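# Place the necklace inside the jewelry box's long compartment

## Task

Get the entire necklace to rest inside the long compartment of the jewelry box, staying there without any help from the robot; then open the grippers and pull the arms away from it.

## Robot and tools

Robot: two arms, left_arm and right_arm, each ending in a two-finger parallel gripper. The fingers point along the gripper's own +z axis and close along its y axis. The reported end_effector_position is the spot between the finger pads, roughly 1 cm short of the fingertips.

Frame: all positions and orientations use one shared scene frame. The origin sits on the table surface midway between the arms, +z is up, +x reaches out over the table, and left_arm is on the +y side. The arm names do not describe which side of an image they appear on. Reported hand positions may be slightly wrong, more so when the arm is stretched far.

Row format (used by both motion tools): 16 plain numbers, always covering both arms even if one stays still. First left_arm: x, y, z, qw, qx, qy, qz, opening; then right_arm in the same order. x, y, z are an absolute target position in metres in the scene frame; qw, qx, qy, qz is an absolute target orientation quaternion, w first. opening runs from -1 (closed) to +1 (fully open, 0.094 m); it is a target finger setting, not an offset. To hold an arm still, resend its exact last reported position and quaternion plus the desired opening; to keep an orientation, repeat the same quaternion in every row rather than copying a drifted reading.

execute_actions(actions): actions is a list of up to 15 actions; each action is a list of up to 15 rows, each row applied for one 1/30 s step, and if fewer than 15 rows are given the final row is repeated to fill 15 steps. An empty list simply returns the current state and images. Any target more than 0.6 m from that gripper's current position, measured along any of the gripper's axes, gets the action rejected for both arms; if the first action fails this check, or any action is malformed, nothing runs at all.

move(target, speed, blocking): target is one 16-number row of absolute poses. Each gripper travels in a straight line toward its pose, both finishing together, over 0.5 to 10 s (cut off at 10 s if longer). speed is the top path speed in m/s, 0.002 to 0.5, default 0.25; rotation is capped at twice that in rad/s. Openings are applied at the start. Paths ignore obstacles and the other arm, and the real gripper may lag, wander, or overshoot speed near full extension. Faster motion and targets set deeper past a contact mean harder impacts and pressing. blocking=false returns after 0.5 s while motion continues; then use wait(0) to poll or stop to brake, since new rows or moves are rejected until the move has ended. The result adds a move: line with the ending (done, off_target, moving, held, fault) and any limits: paced means the sent pose was clipped; held means a safety check blocked steps, after which the arm may jump faster than speed. Each gripper's remaining distance to its pose is also given. If only one arm is named, the other finished at rest.

wait(seconds): 0 to 10 s; arms keep their last command; returns early if a running move ends. stop(): brakes a running move; the arm needs distance to slow down, fingers keep moving. zoom_image(camera, region): camera is cam_high, cam_left_wrist or cam_right_wrist; region is [x0, y0, x1, y1] pixels of that camera's latest image, top-left origin, at most 504 by 504. finished_scene(scene): pass the current scene number; irreversible, and the goal must already hold and keep holding.

Controller behaviour: each step the commanded pose is limited to within 70 mm and 16 degrees of the measured pose, then damped inverse kinematics drives the joints, favouring position over orientation. Far targets therefore need several actions, and after an action the arm only continues to its last clipped pose. Joint friction can leave the gripper up to about 31 mm off, and tiny commands may not move it. Hand target lines show what the controller is currently driving toward. A pose unreachable line means the clearance check altered or blocked that arm's command. Elbows cannot fully straighten. Joint ranges (rad): waist -2.618 to 3.054, shoulder 0.000 to 3.142, elbow 0.000 to 3.142, wrist pitch -1.571 to 1.571, wrist yaw -1.571 to 1.571, wrist roll -2.094 to 2.094.

Gripping: grip_measured reports finger opening on the command scale; the last Joint positions value per arm is opening in metres. Readings may be off by about 1 mm, consistently per gripper. To grasp, command an opening below grip_measured: about 0.03 lower holds firmly, smaller margins hold gently. Pad force tops out near 50 to 62 N, lower for parts under about 2 mm thick, with a brief spike on first contact. A necklace is thin and flexible, so expect weak grip and possible sagging.

Cameras: cam_high 504x504 pinhole with radial distortion (K=[[404.808, 0, 251.178], [0, 404.808, 250.55], [0, 0, 1]]); cam_left_wrist and cam_right_wrist 616x616 fisheye, theta_max_deg=90.

Hazards: occasional external tugs on held parts or pushes on loose objects. Never let anything leave the table. Avoid arm-to-arm collisions or pressing. Avoid drops, slips, slams and hard pushes; move smoothly with little effort. Motor heat rises while holding loads: MOTOR HOT at 75 °C, a 10 s stop of that arm at 90 °C, and at 100 °C the arm loses holding and falls; these appear as OVER-TEMPERATURE FAULT lines. A FAULT line can cut short a wait, move or action. An arm blocked by an object tends to keep pressing until a new command is sent. Finish by opening the grippers and lifting clear so the necklace stays in the compartment unaided.

Each tool is called after "Request:" as a command line: name --argument value for each argument, lists and objects as JSON in quotes; but a table of rows of numbers goes row by row, as --pt "numbers of a row", without its own name.

## Session

Request:
execute_actions --actions '[]'

Scene clock: 0.00 s.
left_arm: end_effector_position=(+0.5185, +0.3637, +0.2150) grip_measured=+1.000 end_effector_quat_wxyz=(+0.445, +0.379, +0.810, -0.052) | right_arm: end_effector_position=(+0.0428, -0.0509, +0.2193) grip_measured=+1.000 end_effector_quat_wxyz=(-0.209, +0.972, +0.109, +0.013)
Joint positions: left_arm=[ 0.519  1.925  1.738 -0.689  0.678  0.966  0.094] | right_arm=[ 1.537  1.213  1.308 -1.245 -0.027 -1.804  0.094]
Joint velocities: left_arm=[ 0.012 -0.002 -0.012 -0.081 -0.022 -0.066  0.   ] | right_arm=[ 0.002 -0.007 -0.012 -0.007  0.037 -0.007  0.   ]
Hand target (left_arm): +0.518, +0.364, +0.215; +0.445, +0.379, +0.810, -0.052
Hand target (right_arm): +0.043, -0.051, +0.219; -0.209, +0.972, +0.109, +0.013

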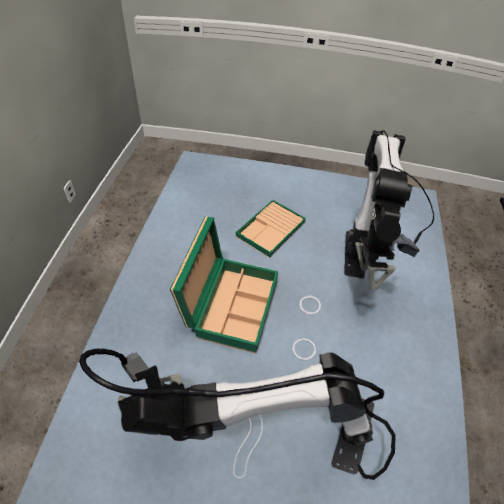

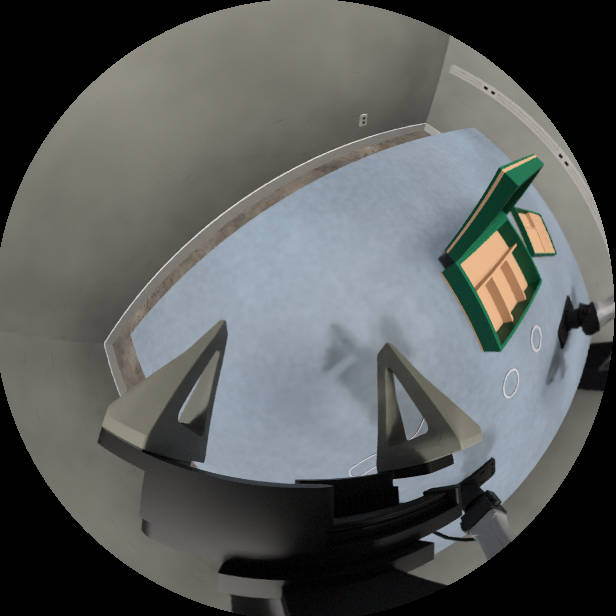

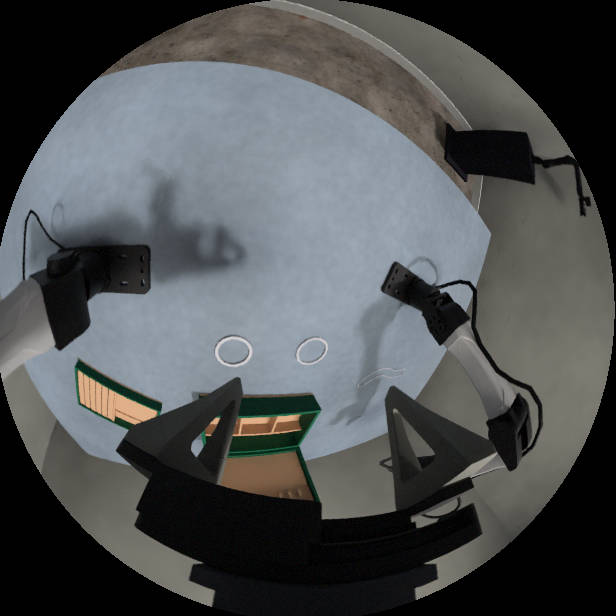

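Request:
move --target '[0.29,0.35,0.05,0,0.707,0.707,0,0.2,0.0428,-0.0509,0.2193,-0.209,0.972,0.109,0.013,1]' --speed 0.3

Scene clock: 6.93 s.
left_arm: end_effector_position=(+0.2923, +0.3489, +0.0511) grip_measured=+0.202 end_effector_quat_wxyz=(+0.002, +0.698, +0.716, -0.006) | right_arm: end_effector_position=(+0.0428, -0.0509, +0.2193) grip_measured=+1.000 end_effector_quat_wxyz=(-0.209, +0.972, +0.109, +0.013)
Joint positions: left_arm=[ 0.364  1.663  1.103 -1.017  0.01   1.734  0.056] | right_arm=[ 1.537  1.213  1.308 -1.245 -0.027 -1.804  0.094]
Joint velocities: left_arm=[-0.022  0.007 -0.027  0.051 -0.051 -0.022 -0.001] | right_arm=[ 0.007  0.002  0.012  0.051 -0.051 -0.051  0.   ]
Hand target (left_arm): +0.288, +0.348, +0.051; -0.000, +0.703, +0.711, +0.000
Hand target (right_arm): +0.043, -0.051, +0.219; -0.209, +0.972, +0.109, +0.013
Off the commanded pose (left_arm): 0.003 m, 2 deg.
Off the commanded pose (right_arm): 0.000 m, 0 deg.
move: done

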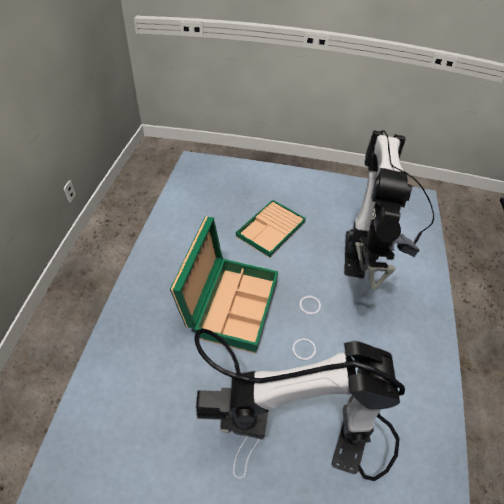

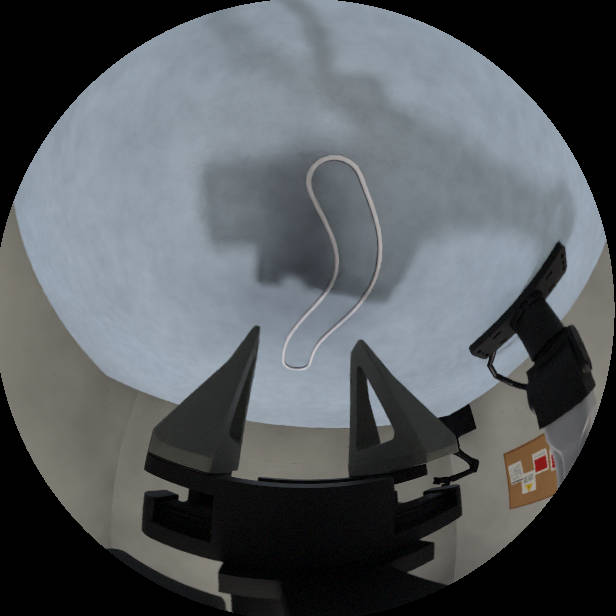

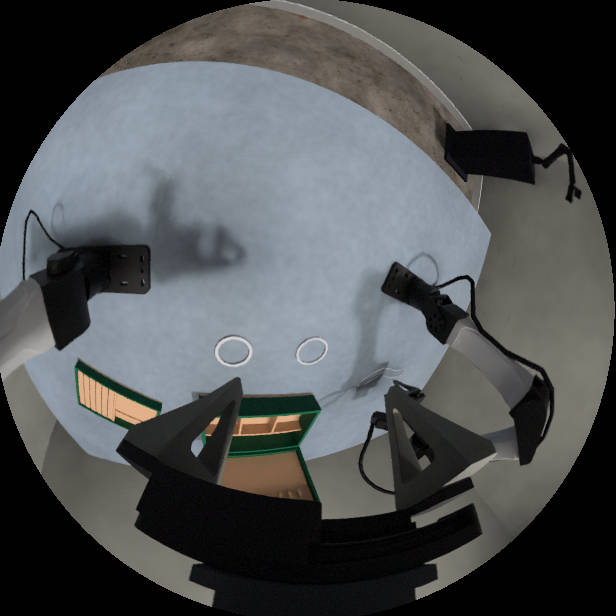

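Request:
move --target '[0.275,0.335,0.012,0,0.707,0.707,0,-0.4,0.0428,-0.0509,0.2193,-0.209,0.972,0.109,0.013,1]' --speed 0.08

Scene clock: 11.63 s.
left_arm: end_effector_position=(+0.2782, +0.3364, +0.0130) grip_measured=-0.398 end_effector_quat_wxyz=(+0.002, +0.706, +0.708, -0.005) | right_arm: end_effector_position=(+0.0428, -0.0509, +0.2193) grip_measured=+1.000 end_effector_quat_wxyz=(-0.209, +0.972, +0.109, +0.013)
Joint positions: left_arm=[ 0.327  1.663  0.938 -0.851  0.009  1.72   0.028] | right_arm=[ 1.537  1.213  1.308 -1.245 -0.027 -1.804  0.094]
Joint velocities: left_arm=[-0.012 -0.017  0.002 -0.007 -0.095 -0.051 -0.   ] | right_arm=[-0.002  0.012  0.002  0.007 -0.066  0.066  0.   ]
Hand target (left_arm): +0.274, +0.335, +0.012; -0.000, +0.707, +0.707, -0.000
Hand target (right_arm): +0.043, -0.051, +0.219; -0.209, +0.972, +0.109, +0.013
Off the commanded pose (left_arm): 0.004 m, 1 deg.
Off the commanded pose (right_arm): 0.000 m, 0 deg.
move: done

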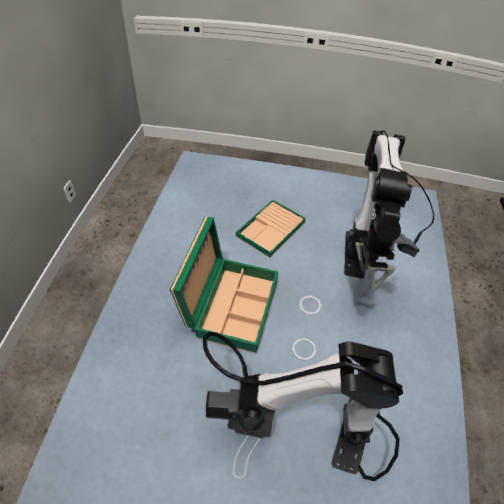

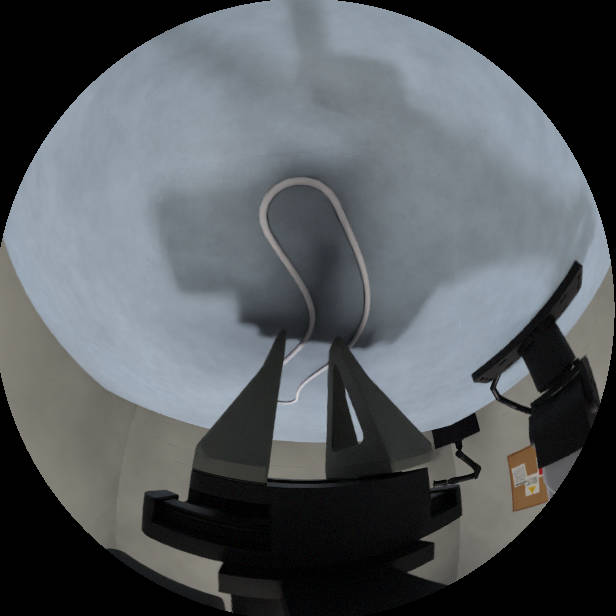

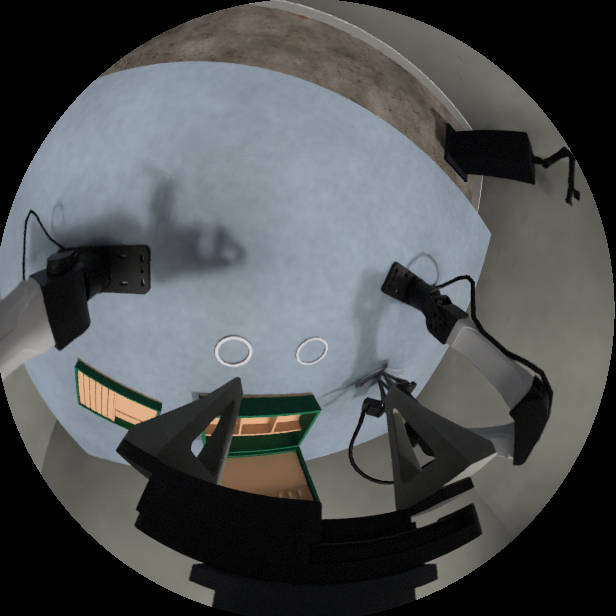

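Request:
execute_actions --actions '[[[0.273,0.335,0.004,0,0.707,0.707,0,-0.55,0.0428,-0.0509,0.2193,-0.209,0.972,0.109,0.013,1]],[[0.271,0.335,0.0,0,0.707,0.707,0,-0.8,0.0428,-0.0509,0.2193,-0.209,0.972,0.109,0.013,1]],[[0.271,0.335,0.0,0,0.707,0.707,0,-1,0.0428,-0.0509,0.2193,-0.209,0.972,0.109,0.013,1]]]'

Request:
zoom_image --camera "cam_left_wrist" --region '[230, 270, 390, 400]'

Scene clock: 17.50 s.
left_arm: end_effector_position=(+0.2768, +0.3363, +0.0067) grip_measured=-0.971 end_effector_quat_wxyz=(+0.004, +0.706, +0.708, -0.001) | right_arm: end_effector_position=(+0.0428, -0.0509, +0.2193) grip_measured=+1.000 end_effector_quat_wxyz=(-0.209, +0.972, +0.109, +0.013)
Joint positions: left_arm=[ 0.327  1.663  0.91  -0.814  0.008  1.72   0.001] | right_arm=[ 1.537  1.213  1.308 -1.245 -0.027 -1.804  0.094]
Joint velocities: left_arm=[ 0.007 -0.007 -0.002  0.007  0.022 -0.037  0.   ] | right_arm=[-0.002  0.007  0.012  0.007 -0.007 -0.037  0.   ]
Hand target (left_arm): +0.271, +0.335, +0.000; -0.000, +0.707, +0.707, -0.000
Hand target (right_arm): +0.043, -0.051, +0.219; -0.209, +0.972, +0.109, +0.013
Off the commanded pose (left_arm): 0.009 m, 1 deg.
Off the commanded pose (right_arm): 0.000 m, 0 deg.

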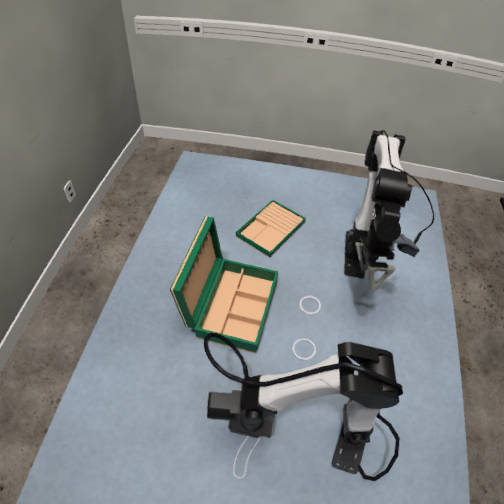

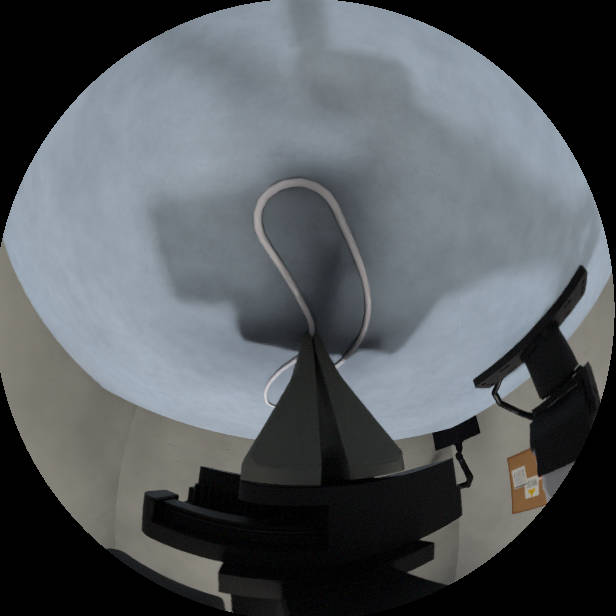

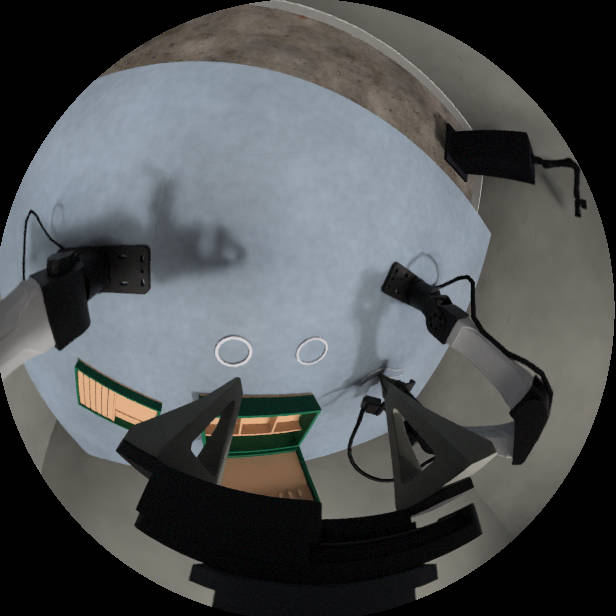

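Region (230, 270, 390, 400) of cam_left_wrist's 616x616 image, scaled by 3.150, with more detail than that image has; it fills the top 410 rows of this view, and the rest is white.

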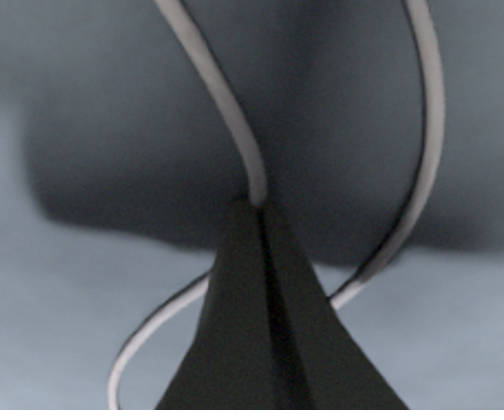

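Request:
move --target '[0.36,0.23,0.34,0.403,0.273,0.864,-0.127,-1,0.0428,-0.0509,0.2193,-0.209,0.972,0.109,0.013,1]' --speed 0.25

Request:
move --target '[0.455,0.03,0.33,0.403,0.273,0.864,-0.127,-1,0.0428,-0.0509,0.2193,-0.209,0.972,0.109,0.013,1]' --speed 0.13

Request:
wait --seconds 8

Request:
zoom_image --camera "cam_high" --region '[150, 200, 310, 360]'

Scene clock: 24.90 s.
left_arm: end_effector_position=(+0.3666, +0.2339, +0.3280) grip_measured=-0.971 end_effector_quat_wxyz=(+0.387, +0.276, +0.869, -0.135) | right_arm: end_effector_position=(+0.0428, -0.0509, +0.2193) grip_measured=+1.000 end_effector_quat_wxyz=(-0.209, +0.972, +0.109, +0.013)
Joint positions: left_arm=[ 0.229  1.423  1.694 -1.13   0.502  0.48   0.001] | right_arm=[ 1.537  1.213  1.308 -1.245 -0.027 -1.804  0.094]
Joint velocities: left_arm=[-0.017  0.022  0.012 -0.007 -0.037 -0.037  0.001] | right_arm=[-0.007 -0.007  0.002 -0.022  0.007  0.051  0.   ]
Hand target (left_arm): +0.364, +0.232, +0.339; +0.400, +0.278, +0.863, -0.129
Hand target (right_arm): +0.043, -0.051, +0.219; -0.209, +0.972, +0.109, +0.013
Off the commanded pose (left_arm): 0.014 m, 2 deg.
Off the commanded pose (right_arm): 0.000 m, 0 deg.
move: off_target (left_arm)

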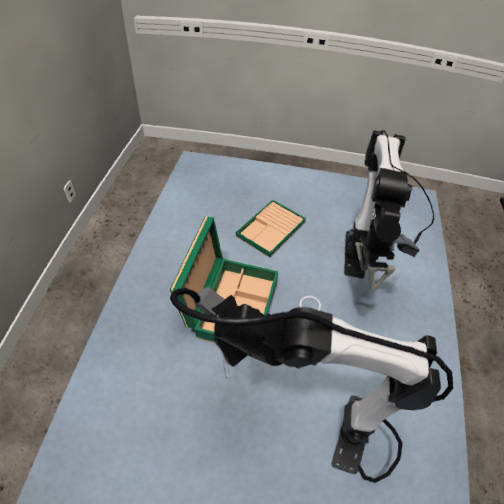

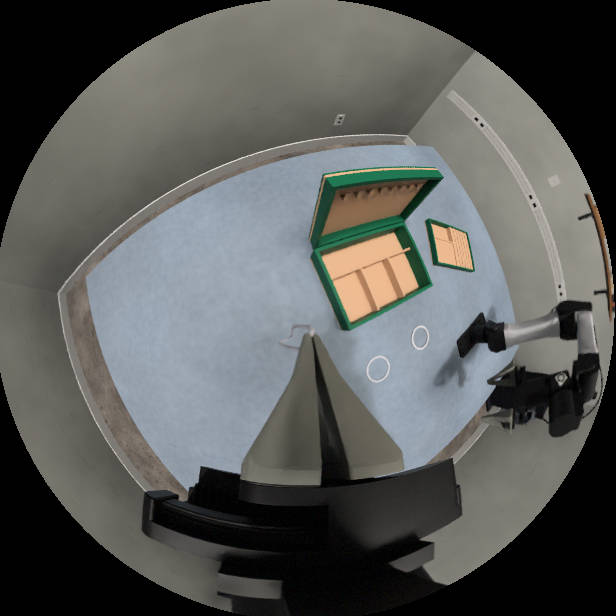

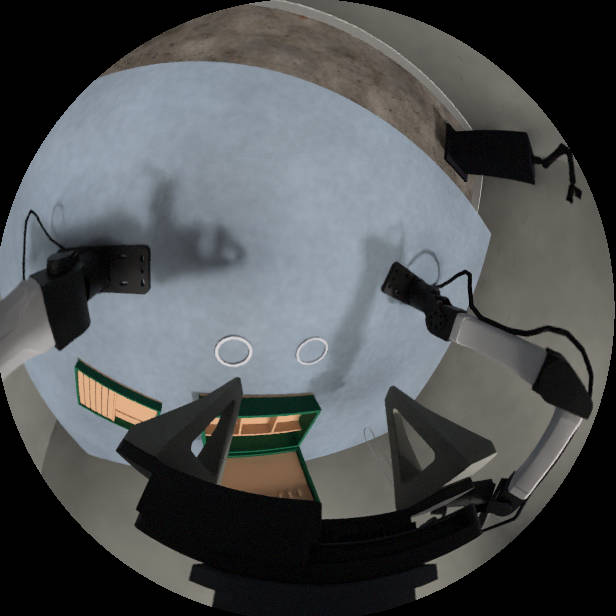

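Scene clock: 27.13 s.
left_arm: end_effector_position=(+0.4534, +0.0334, +0.3372) grip_measured=-0.971 end_effector_quat_wxyz=(+0.411, +0.277, +0.859, -0.128) | right_arm: end_effector_position=(+0.0428, -0.0509, +0.2193) grip_measured=+1.000 end_effector_quat_wxyz=(-0.209, +0.972, +0.109, +0.013)
Joint positions: left_arm=[-0.342  1.896  2.191 -0.977  0.076  0.072  0.001] | right_arm=[ 1.537  1.213  1.308 -1.245 -0.027 -1.804  0.094]
Joint velocities: left_arm=[ 0.002  0.012  0.002  0.037 -0.007 -0.037  0.001] | right_arm=[-0.007 -0.002 -0.017  0.051 -0.022  0.051  0.   ]
Hand target (left_arm): +0.456, +0.031, +0.329; +0.401, +0.276, +0.865, -0.124
Hand target (right_arm): +0.043, -0.051, +0.219; -0.209, +0.972, +0.109, +0.013
Off the commanded pose (left_arm): 0.008 m, 1 deg.
Off the commanded pose (right_arm): 0.000 m, 0 deg.
move: done

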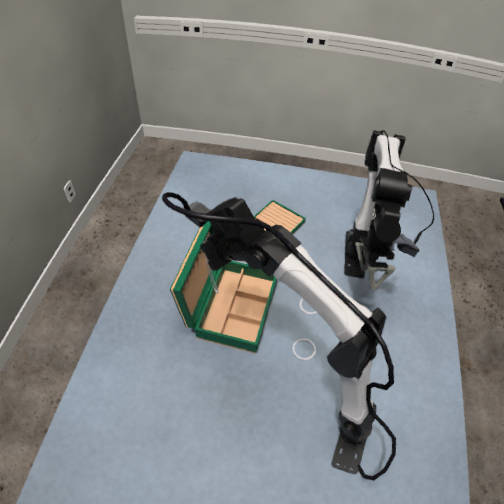

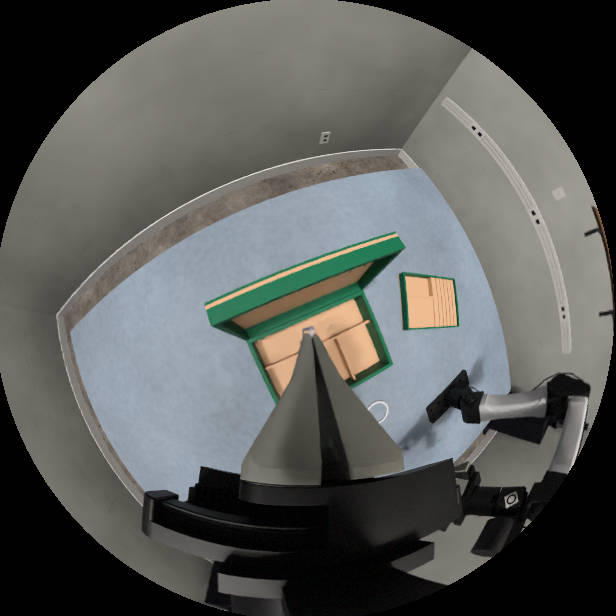

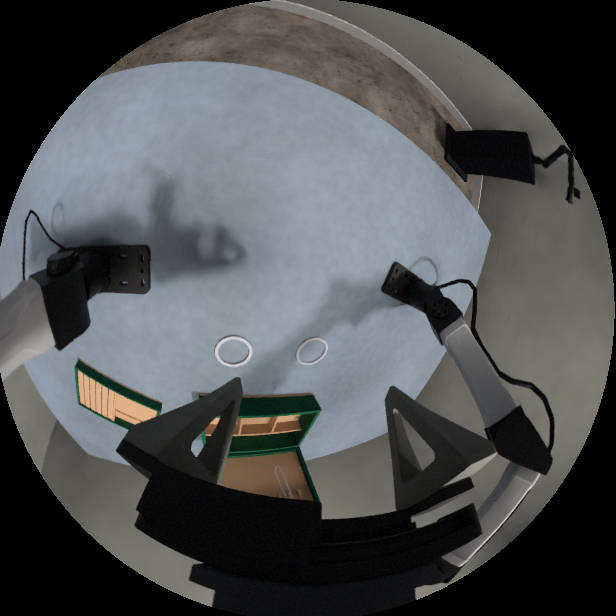

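Scene clock: 35.13 s.
left_arm: end_effector_position=(+0.4532, +0.0339, +0.3367) grip_measured=-0.971 end_effector_quat_wxyz=(+0.410, +0.277, +0.860, -0.127) | right_arm: end_effector_position=(+0.0428, -0.0509, +0.2193) grip_measured=+1.000 end_effector_quat_wxyz=(-0.209, +0.972, +0.109, +0.013)
Joint positions: left_arm=[-0.342  1.896  2.191 -0.98   0.074  0.071  0.001] | right_arm=[ 1.537  1.213  1.308 -1.245 -0.027 -1.804  0.094]
Joint velocities: left_arm=[-0.007  0.012 -0.017 -0.037 -0.037  0.022  0.001] | right_arm=[ 0.017 -0.007 -0.002  0.022  0.037  0.022  0.   ]
Hand target (left_arm): +0.456, +0.031, +0.329; +0.401, +0.275, +0.865, -0.124
Hand target (right_arm): +0.043, -0.051, +0.219; -0.209, +0.972, +0.109, +0.013
Off the commanded pose (left_arm): 0.008 m, 1 deg.
Off the commanded pose (right_arm): 0.000 m, 0 deg.
wait: 8.00 s; at rest by 0.17 s

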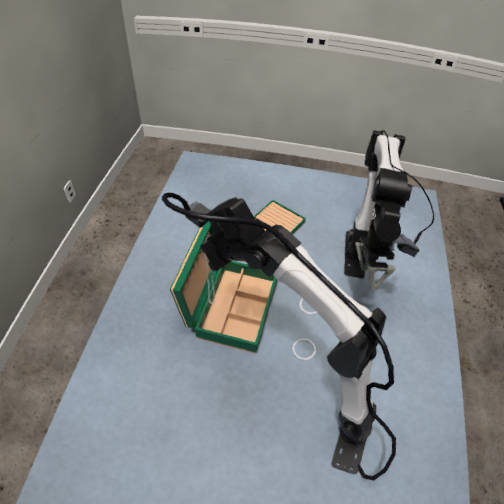

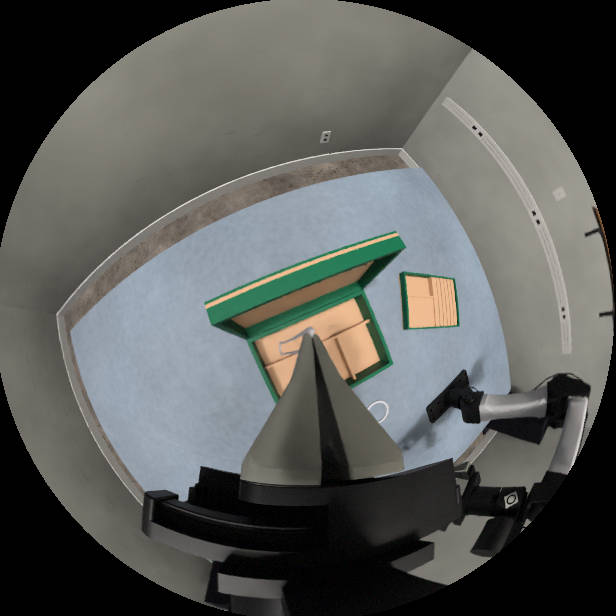

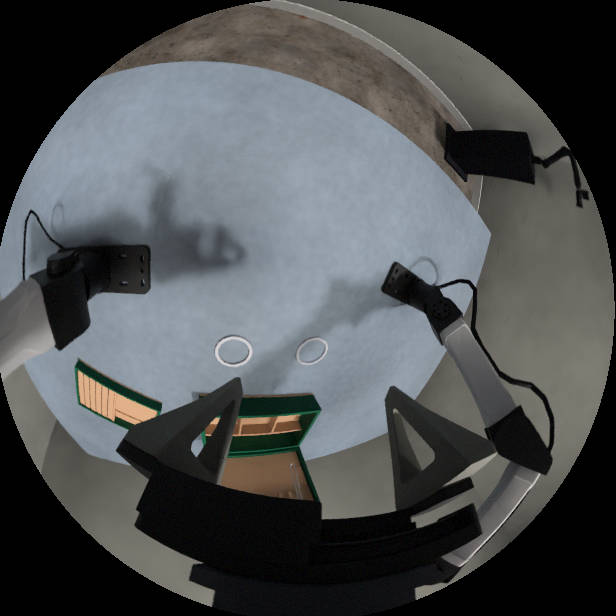

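Region (150, 200, 310, 360) of cam_high's 504x504 image, scaled by 3.150, with more detail than that image has.

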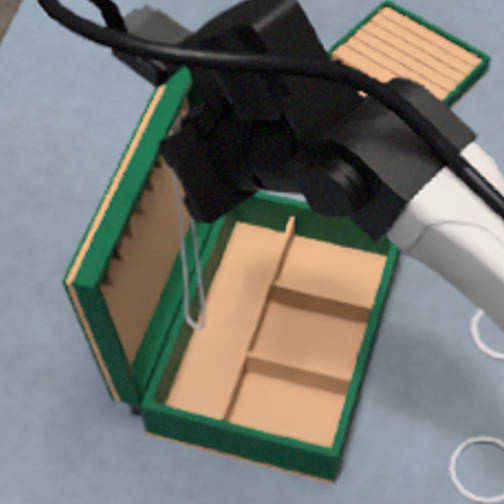

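Swinging along the compartment; let it damp, then lower.

Request:
wait --seconds 8

Request:
move --target '[0.455,0.025,0.20,0.403,0.273,0.864,-0.127,-1,0.0428,-0.0509,0.2193,-0.209,0.972,0.109,0.013,1]' --speed 0.08

Request:
zoom_image --camera "cam_high" --region '[150, 200, 310, 360]'

Scene clock: 46.20 s.
left_arm: end_effector_position=(+0.4532, +0.0339, +0.3367) grip_measured=-0.971 end_effector_quat_wxyz=(+0.410, +0.277, +0.860, -0.127) | right_arm: end_effector_position=(+0.0428, -0.0509, +0.2193) grip_measured=+1.000 end_effector_quat_wxyz=(-0.209, +0.972, +0.109, +0.013)
Joint positions: left_arm=[-0.342  1.896  2.191 -0.98   0.074  0.071  0.001] | right_arm=[ 1.537  1.213  1.308 -1.245 -0.027 -1.804  0.094]
Joint velocities: left_arm=[ 0.007  0.017 -0.022  0.037  0.007  0.022 -0.   ] | right_arm=[-0.002 -0.007  0.012  0.007  0.007 -0.051  0.   ]
Hand target (left_arm): +0.456, +0.031, +0.329; +0.401, +0.275, +0.865, -0.124
Hand target (right_arm): +0.043, -0.051, +0.219; -0.209, +0.972, +0.109, +0.013
Off the commanded pose (left_arm): 0.008 m, 1 deg.
Off the commanded pose (right_arm): 0.000 m, 0 deg.
wait: 8.00 s; at rest from the start

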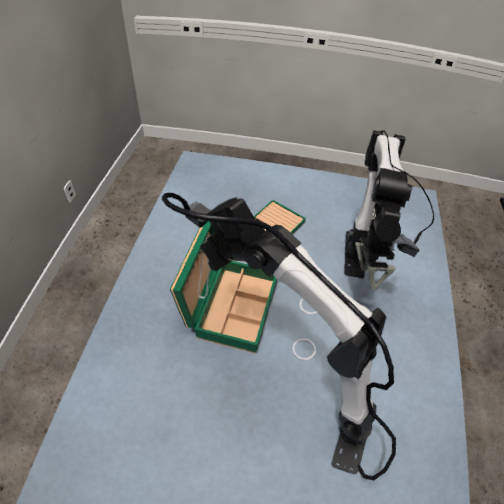

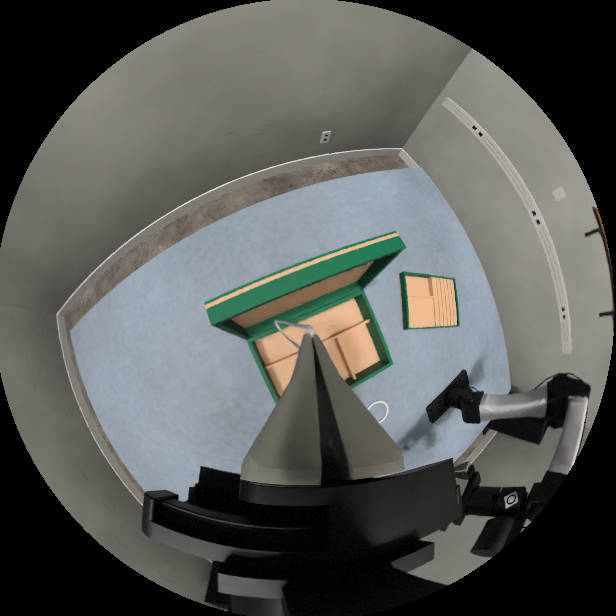

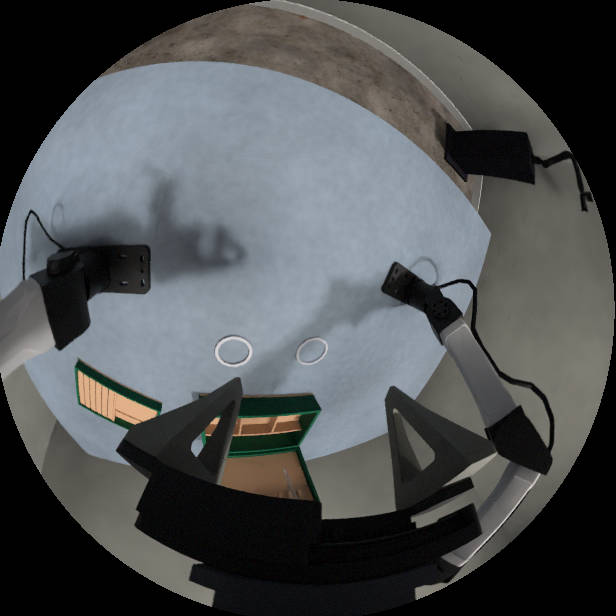

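Scene clock: 48.47 s.
left_arm: end_effector_position=(+0.4587, +0.0270, +0.2005) grip_measured=-0.971 end_effector_quat_wxyz=(+0.403, +0.273, +0.864, -0.128) | right_arm: end_effector_position=(+0.0428, -0.0509, +0.2193) grip_measured=+1.000 end_effector_quat_wxyz=(-0.209, +0.972, +0.109, +0.013)
Joint positions: left_arm=[-0.35   1.8    1.512 -0.411  0.068  0.056  0.001] | right_arm=[ 1.537  1.213  1.308 -1.245 -0.027 -1.804  0.094]
Joint velocities: left_arm=[ 0.007 -0.007  0.002 -0.022 -0.125  0.022 -0.   ] | right_arm=[ 0.002  0.002  0.007 -0.022 -0.007 -0.037  0.   ]
Hand target (left_arm): +0.453, +0.026, +0.199; +0.403, +0.273, +0.864, -0.127
Hand target (right_arm): +0.043, -0.051, +0.219; -0.209, +0.972, +0.109, +0.013
Off the commanded pose (left_arm): 0.004 m, 0 deg.
Off the commanded pose (right_arm): 0.000 m, 0 deg.
move: done

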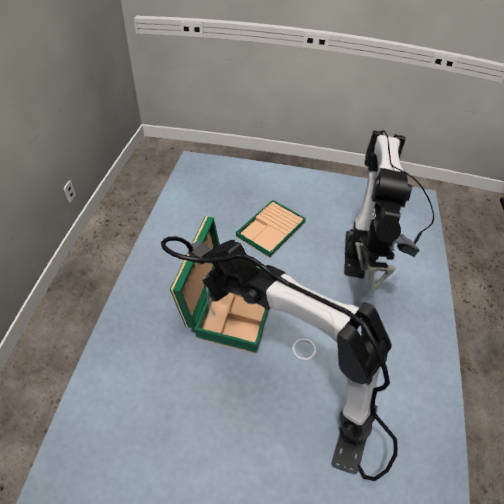

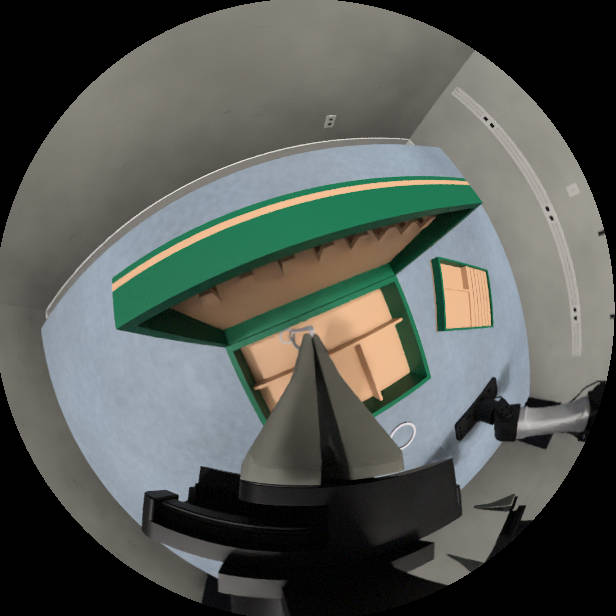

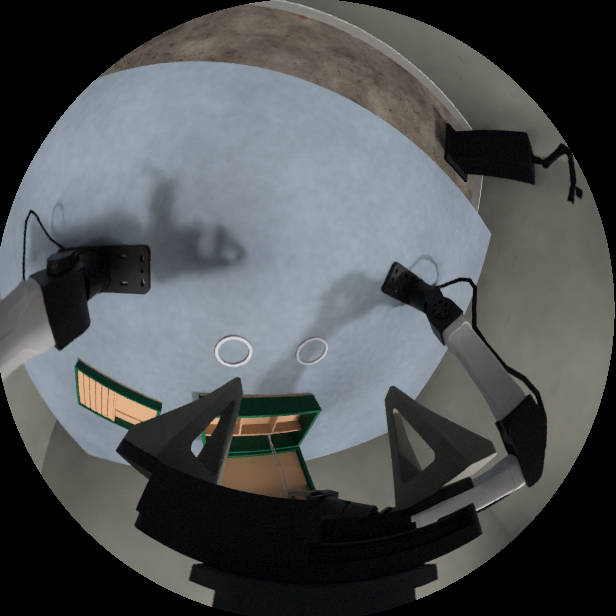

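Region (150, 200, 310, 360) of cam_high's 504x504 image, scaled by 3.150, with more detail than that image has.

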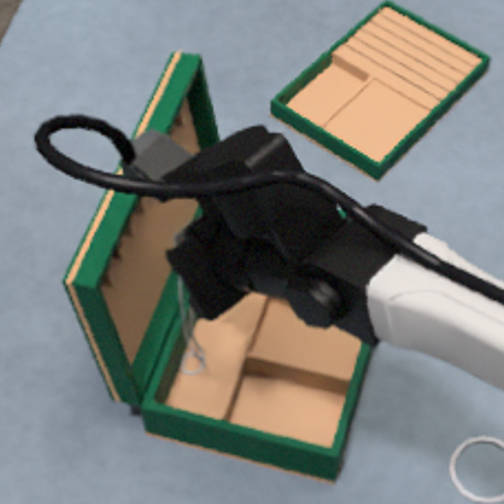

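Request:
move --target '[0.443,-0.03,0.06,0.455,0.265,0.839,-0.144,-1,0.0428,-0.0509,0.2193,-0.209,0.972,0.109,0.013,1]' --speed 0.08

Scene clock: 54.17 s.
left_arm: end_effector_position=(+0.4485, -0.0300, +0.0809) grip_measured=-0.971 end_effector_quat_wxyz=(+0.471, +0.264, +0.829, -0.149) | right_arm: end_effector_position=(+0.0428, -0.0509, +0.2193) grip_measured=+1.000 end_effector_quat_wxyz=(-0.209, +0.972, +0.109, +0.013)
Joint positions: left_arm=[-0.484  1.992  1.127  0.327 -0.037 -0.021  0.001] | right_arm=[ 1.537  1.213  1.308 -1.245 -0.027 -1.804  0.094]
Joint velocities: left_arm=[ 0.022  0.012 -0.012 -0.007 -0.051 -0.037  0.001] | right_arm=[ 0.007  0.007 -0.007  0.022 -0.022 -0.037  0.   ]
Hand target (left_arm): +0.442, -0.028, +0.061; +0.454, +0.266, +0.838, -0.143
Hand target (right_arm): +0.043, -0.051, +0.219; -0.209, +0.972, +0.109, +0.013
Off the commanded pose (left_arm): 0.022 m, 2 deg.
Off the commanded pose (right_arm): 0.000 m, 0 deg.
move: off_target (left_arm)

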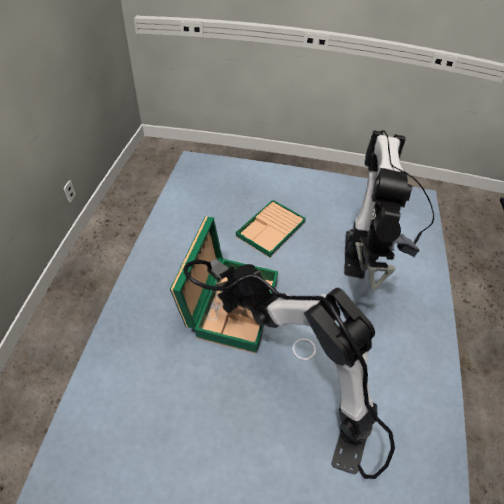

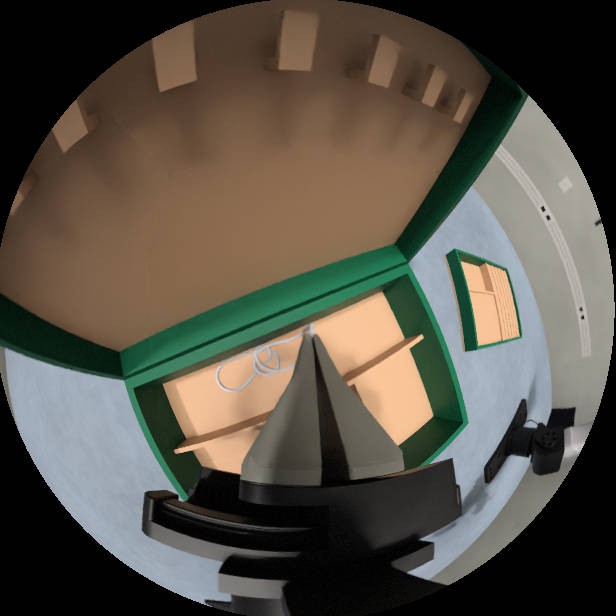

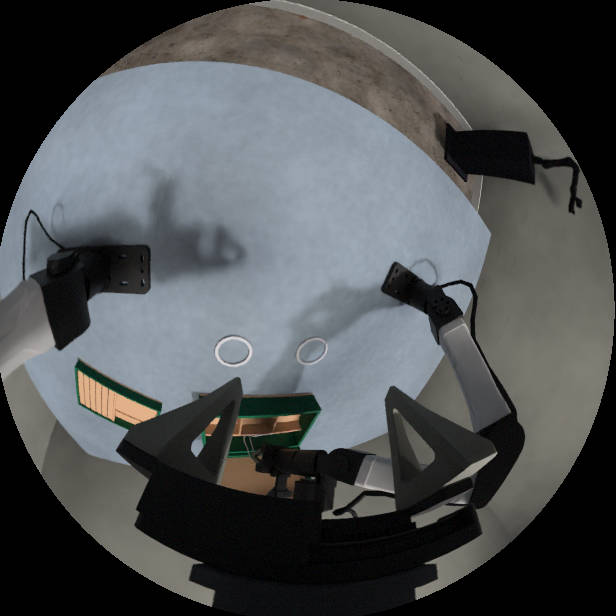

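Request:
move --target '[0.447,-0.04,0.045,0.403,0.273,0.864,-0.127,-1,0.0428,-0.0509,0.2193,-0.209,0.972,0.109,0.013,1]' --speed 0.08

Request:
execute_actions --actions '[[[0.447,-0.04,0.045,0.403,0.273,0.864,-0.127,-0.7,0.0428,-0.0509,0.2193,-0.209,0.972,0.109,0.013,1]]]'

Scene clock: 62.20 s.
left_arm: end_effector_position=(+0.4485, -0.0362, +0.0580) grip_measured=-0.971 end_effector_quat_wxyz=(+0.416, +0.270, +0.858, -0.133) | right_arm: end_effector_position=(+0.0428, -0.0509, +0.2193) grip_measured=+1.000 end_effector_quat_wxyz=(-0.209, +0.972, +0.109, +0.013)
Joint positions: left_arm=[-0.495  2.054  1.238  0.148 -0.043 -0.039  0.001] | right_arm=[ 1.537  1.213  1.308 -1.245 -0.027 -1.804  0.094]
Joint velocities: left_arm=[-0.007  0.002  0.007 -0.037  0.022  0.007  0.   ] | right_arm=[-0.002  0.002  0.007  0.007  0.007 -0.022  0.   ]
Hand target (left_arm): +0.446, -0.039, +0.045; +0.403, +0.272, +0.864, -0.127
Hand target (right_arm): +0.043, -0.051, +0.219; -0.209, +0.972, +0.109, +0.013
Off the commanded pose (left_arm): 0.014 m, 2 deg.
Off the commanded pose (right_arm): 0.000 m, 0 deg.
move: off_target (left_arm)

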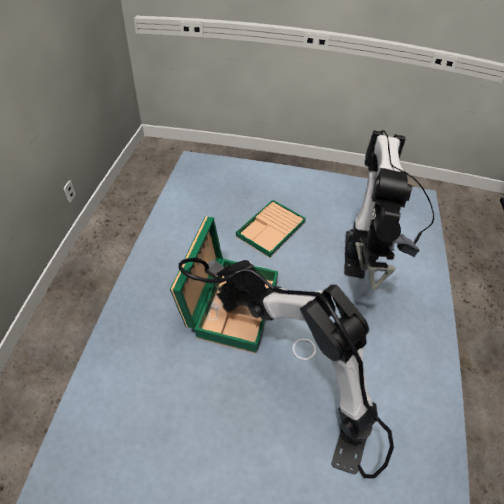

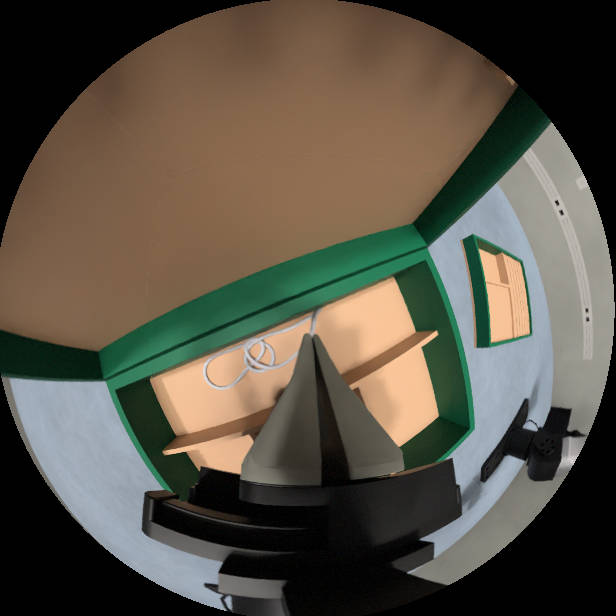

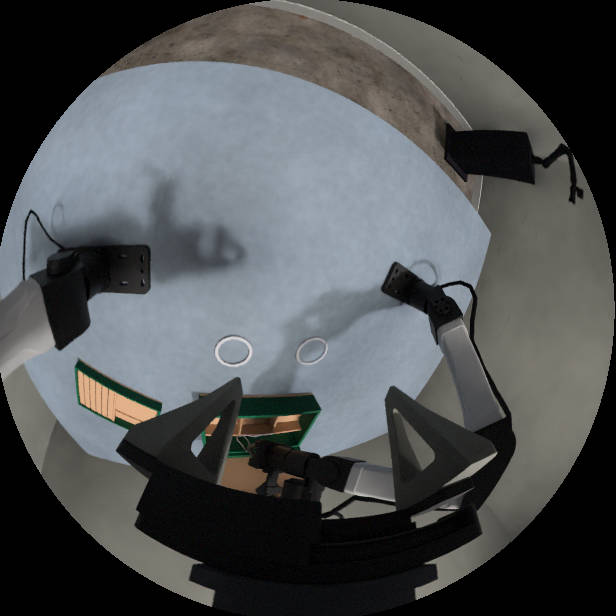

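Scene clock: 62.70 s.
left_arm: end_effector_position=(+0.4484, -0.0361, +0.0579) grip_measured=-0.702 end_effector_quat_wxyz=(+0.415, +0.270, +0.858, -0.133) | right_arm: end_effector_position=(+0.0428, -0.0509, +0.2193) grip_measured=+1.000 end_effector_quat_wxyz=(-0.209, +0.972, +0.109, +0.013)
Joint positions: left_arm=[-0.495  2.054  1.239  0.146 -0.043 -0.039  0.014] | right_arm=[ 1.537  1.213  1.308 -1.245 -0.027 -1.804  0.094]
Joint velocities: left_arm=[-0.007  0.002 -0.022 -0.007 -0.051  0.037  0.   ] | right_arm=[-0.002  0.007 -0.002 -0.007 -0.11  -0.051  0.   ]
Hand target (left_arm): +0.447, -0.039, +0.045; +0.403, +0.273, +0.864, -0.127
Hand target (right_arm): +0.043, -0.051, +0.219; -0.209, +0.972, +0.109, +0.013
Off the commanded pose (left_arm): 0.014 m, 2 deg.
Off the commanded pose (right_arm): 0.000 m, 0 deg.

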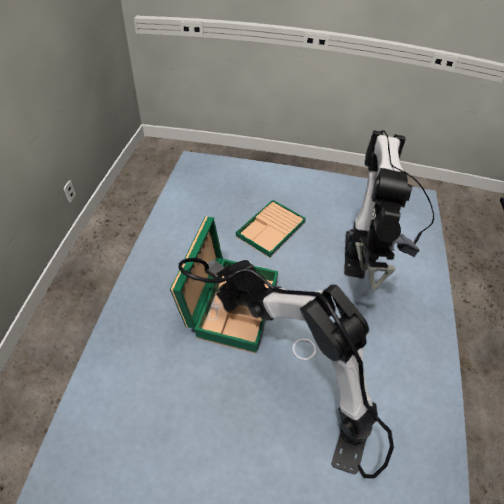

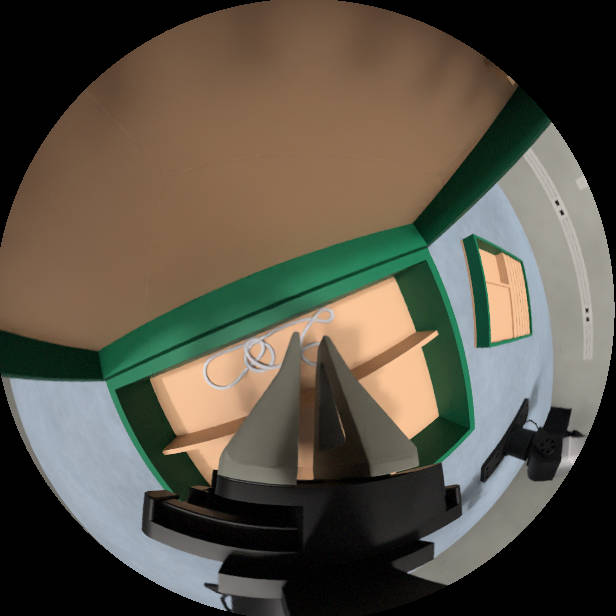

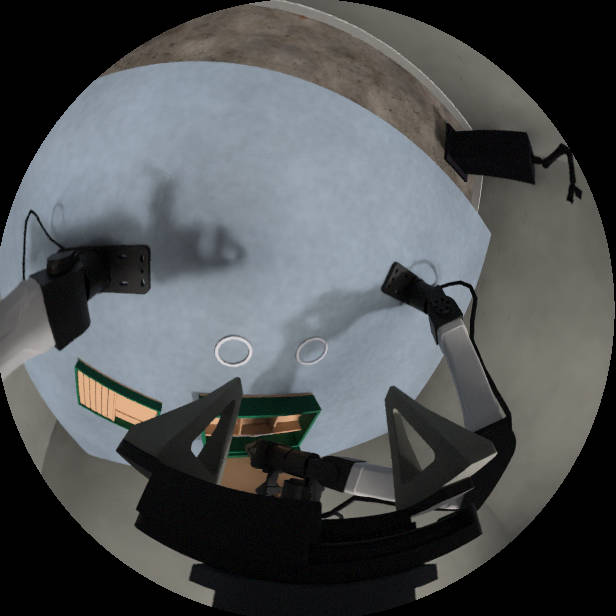

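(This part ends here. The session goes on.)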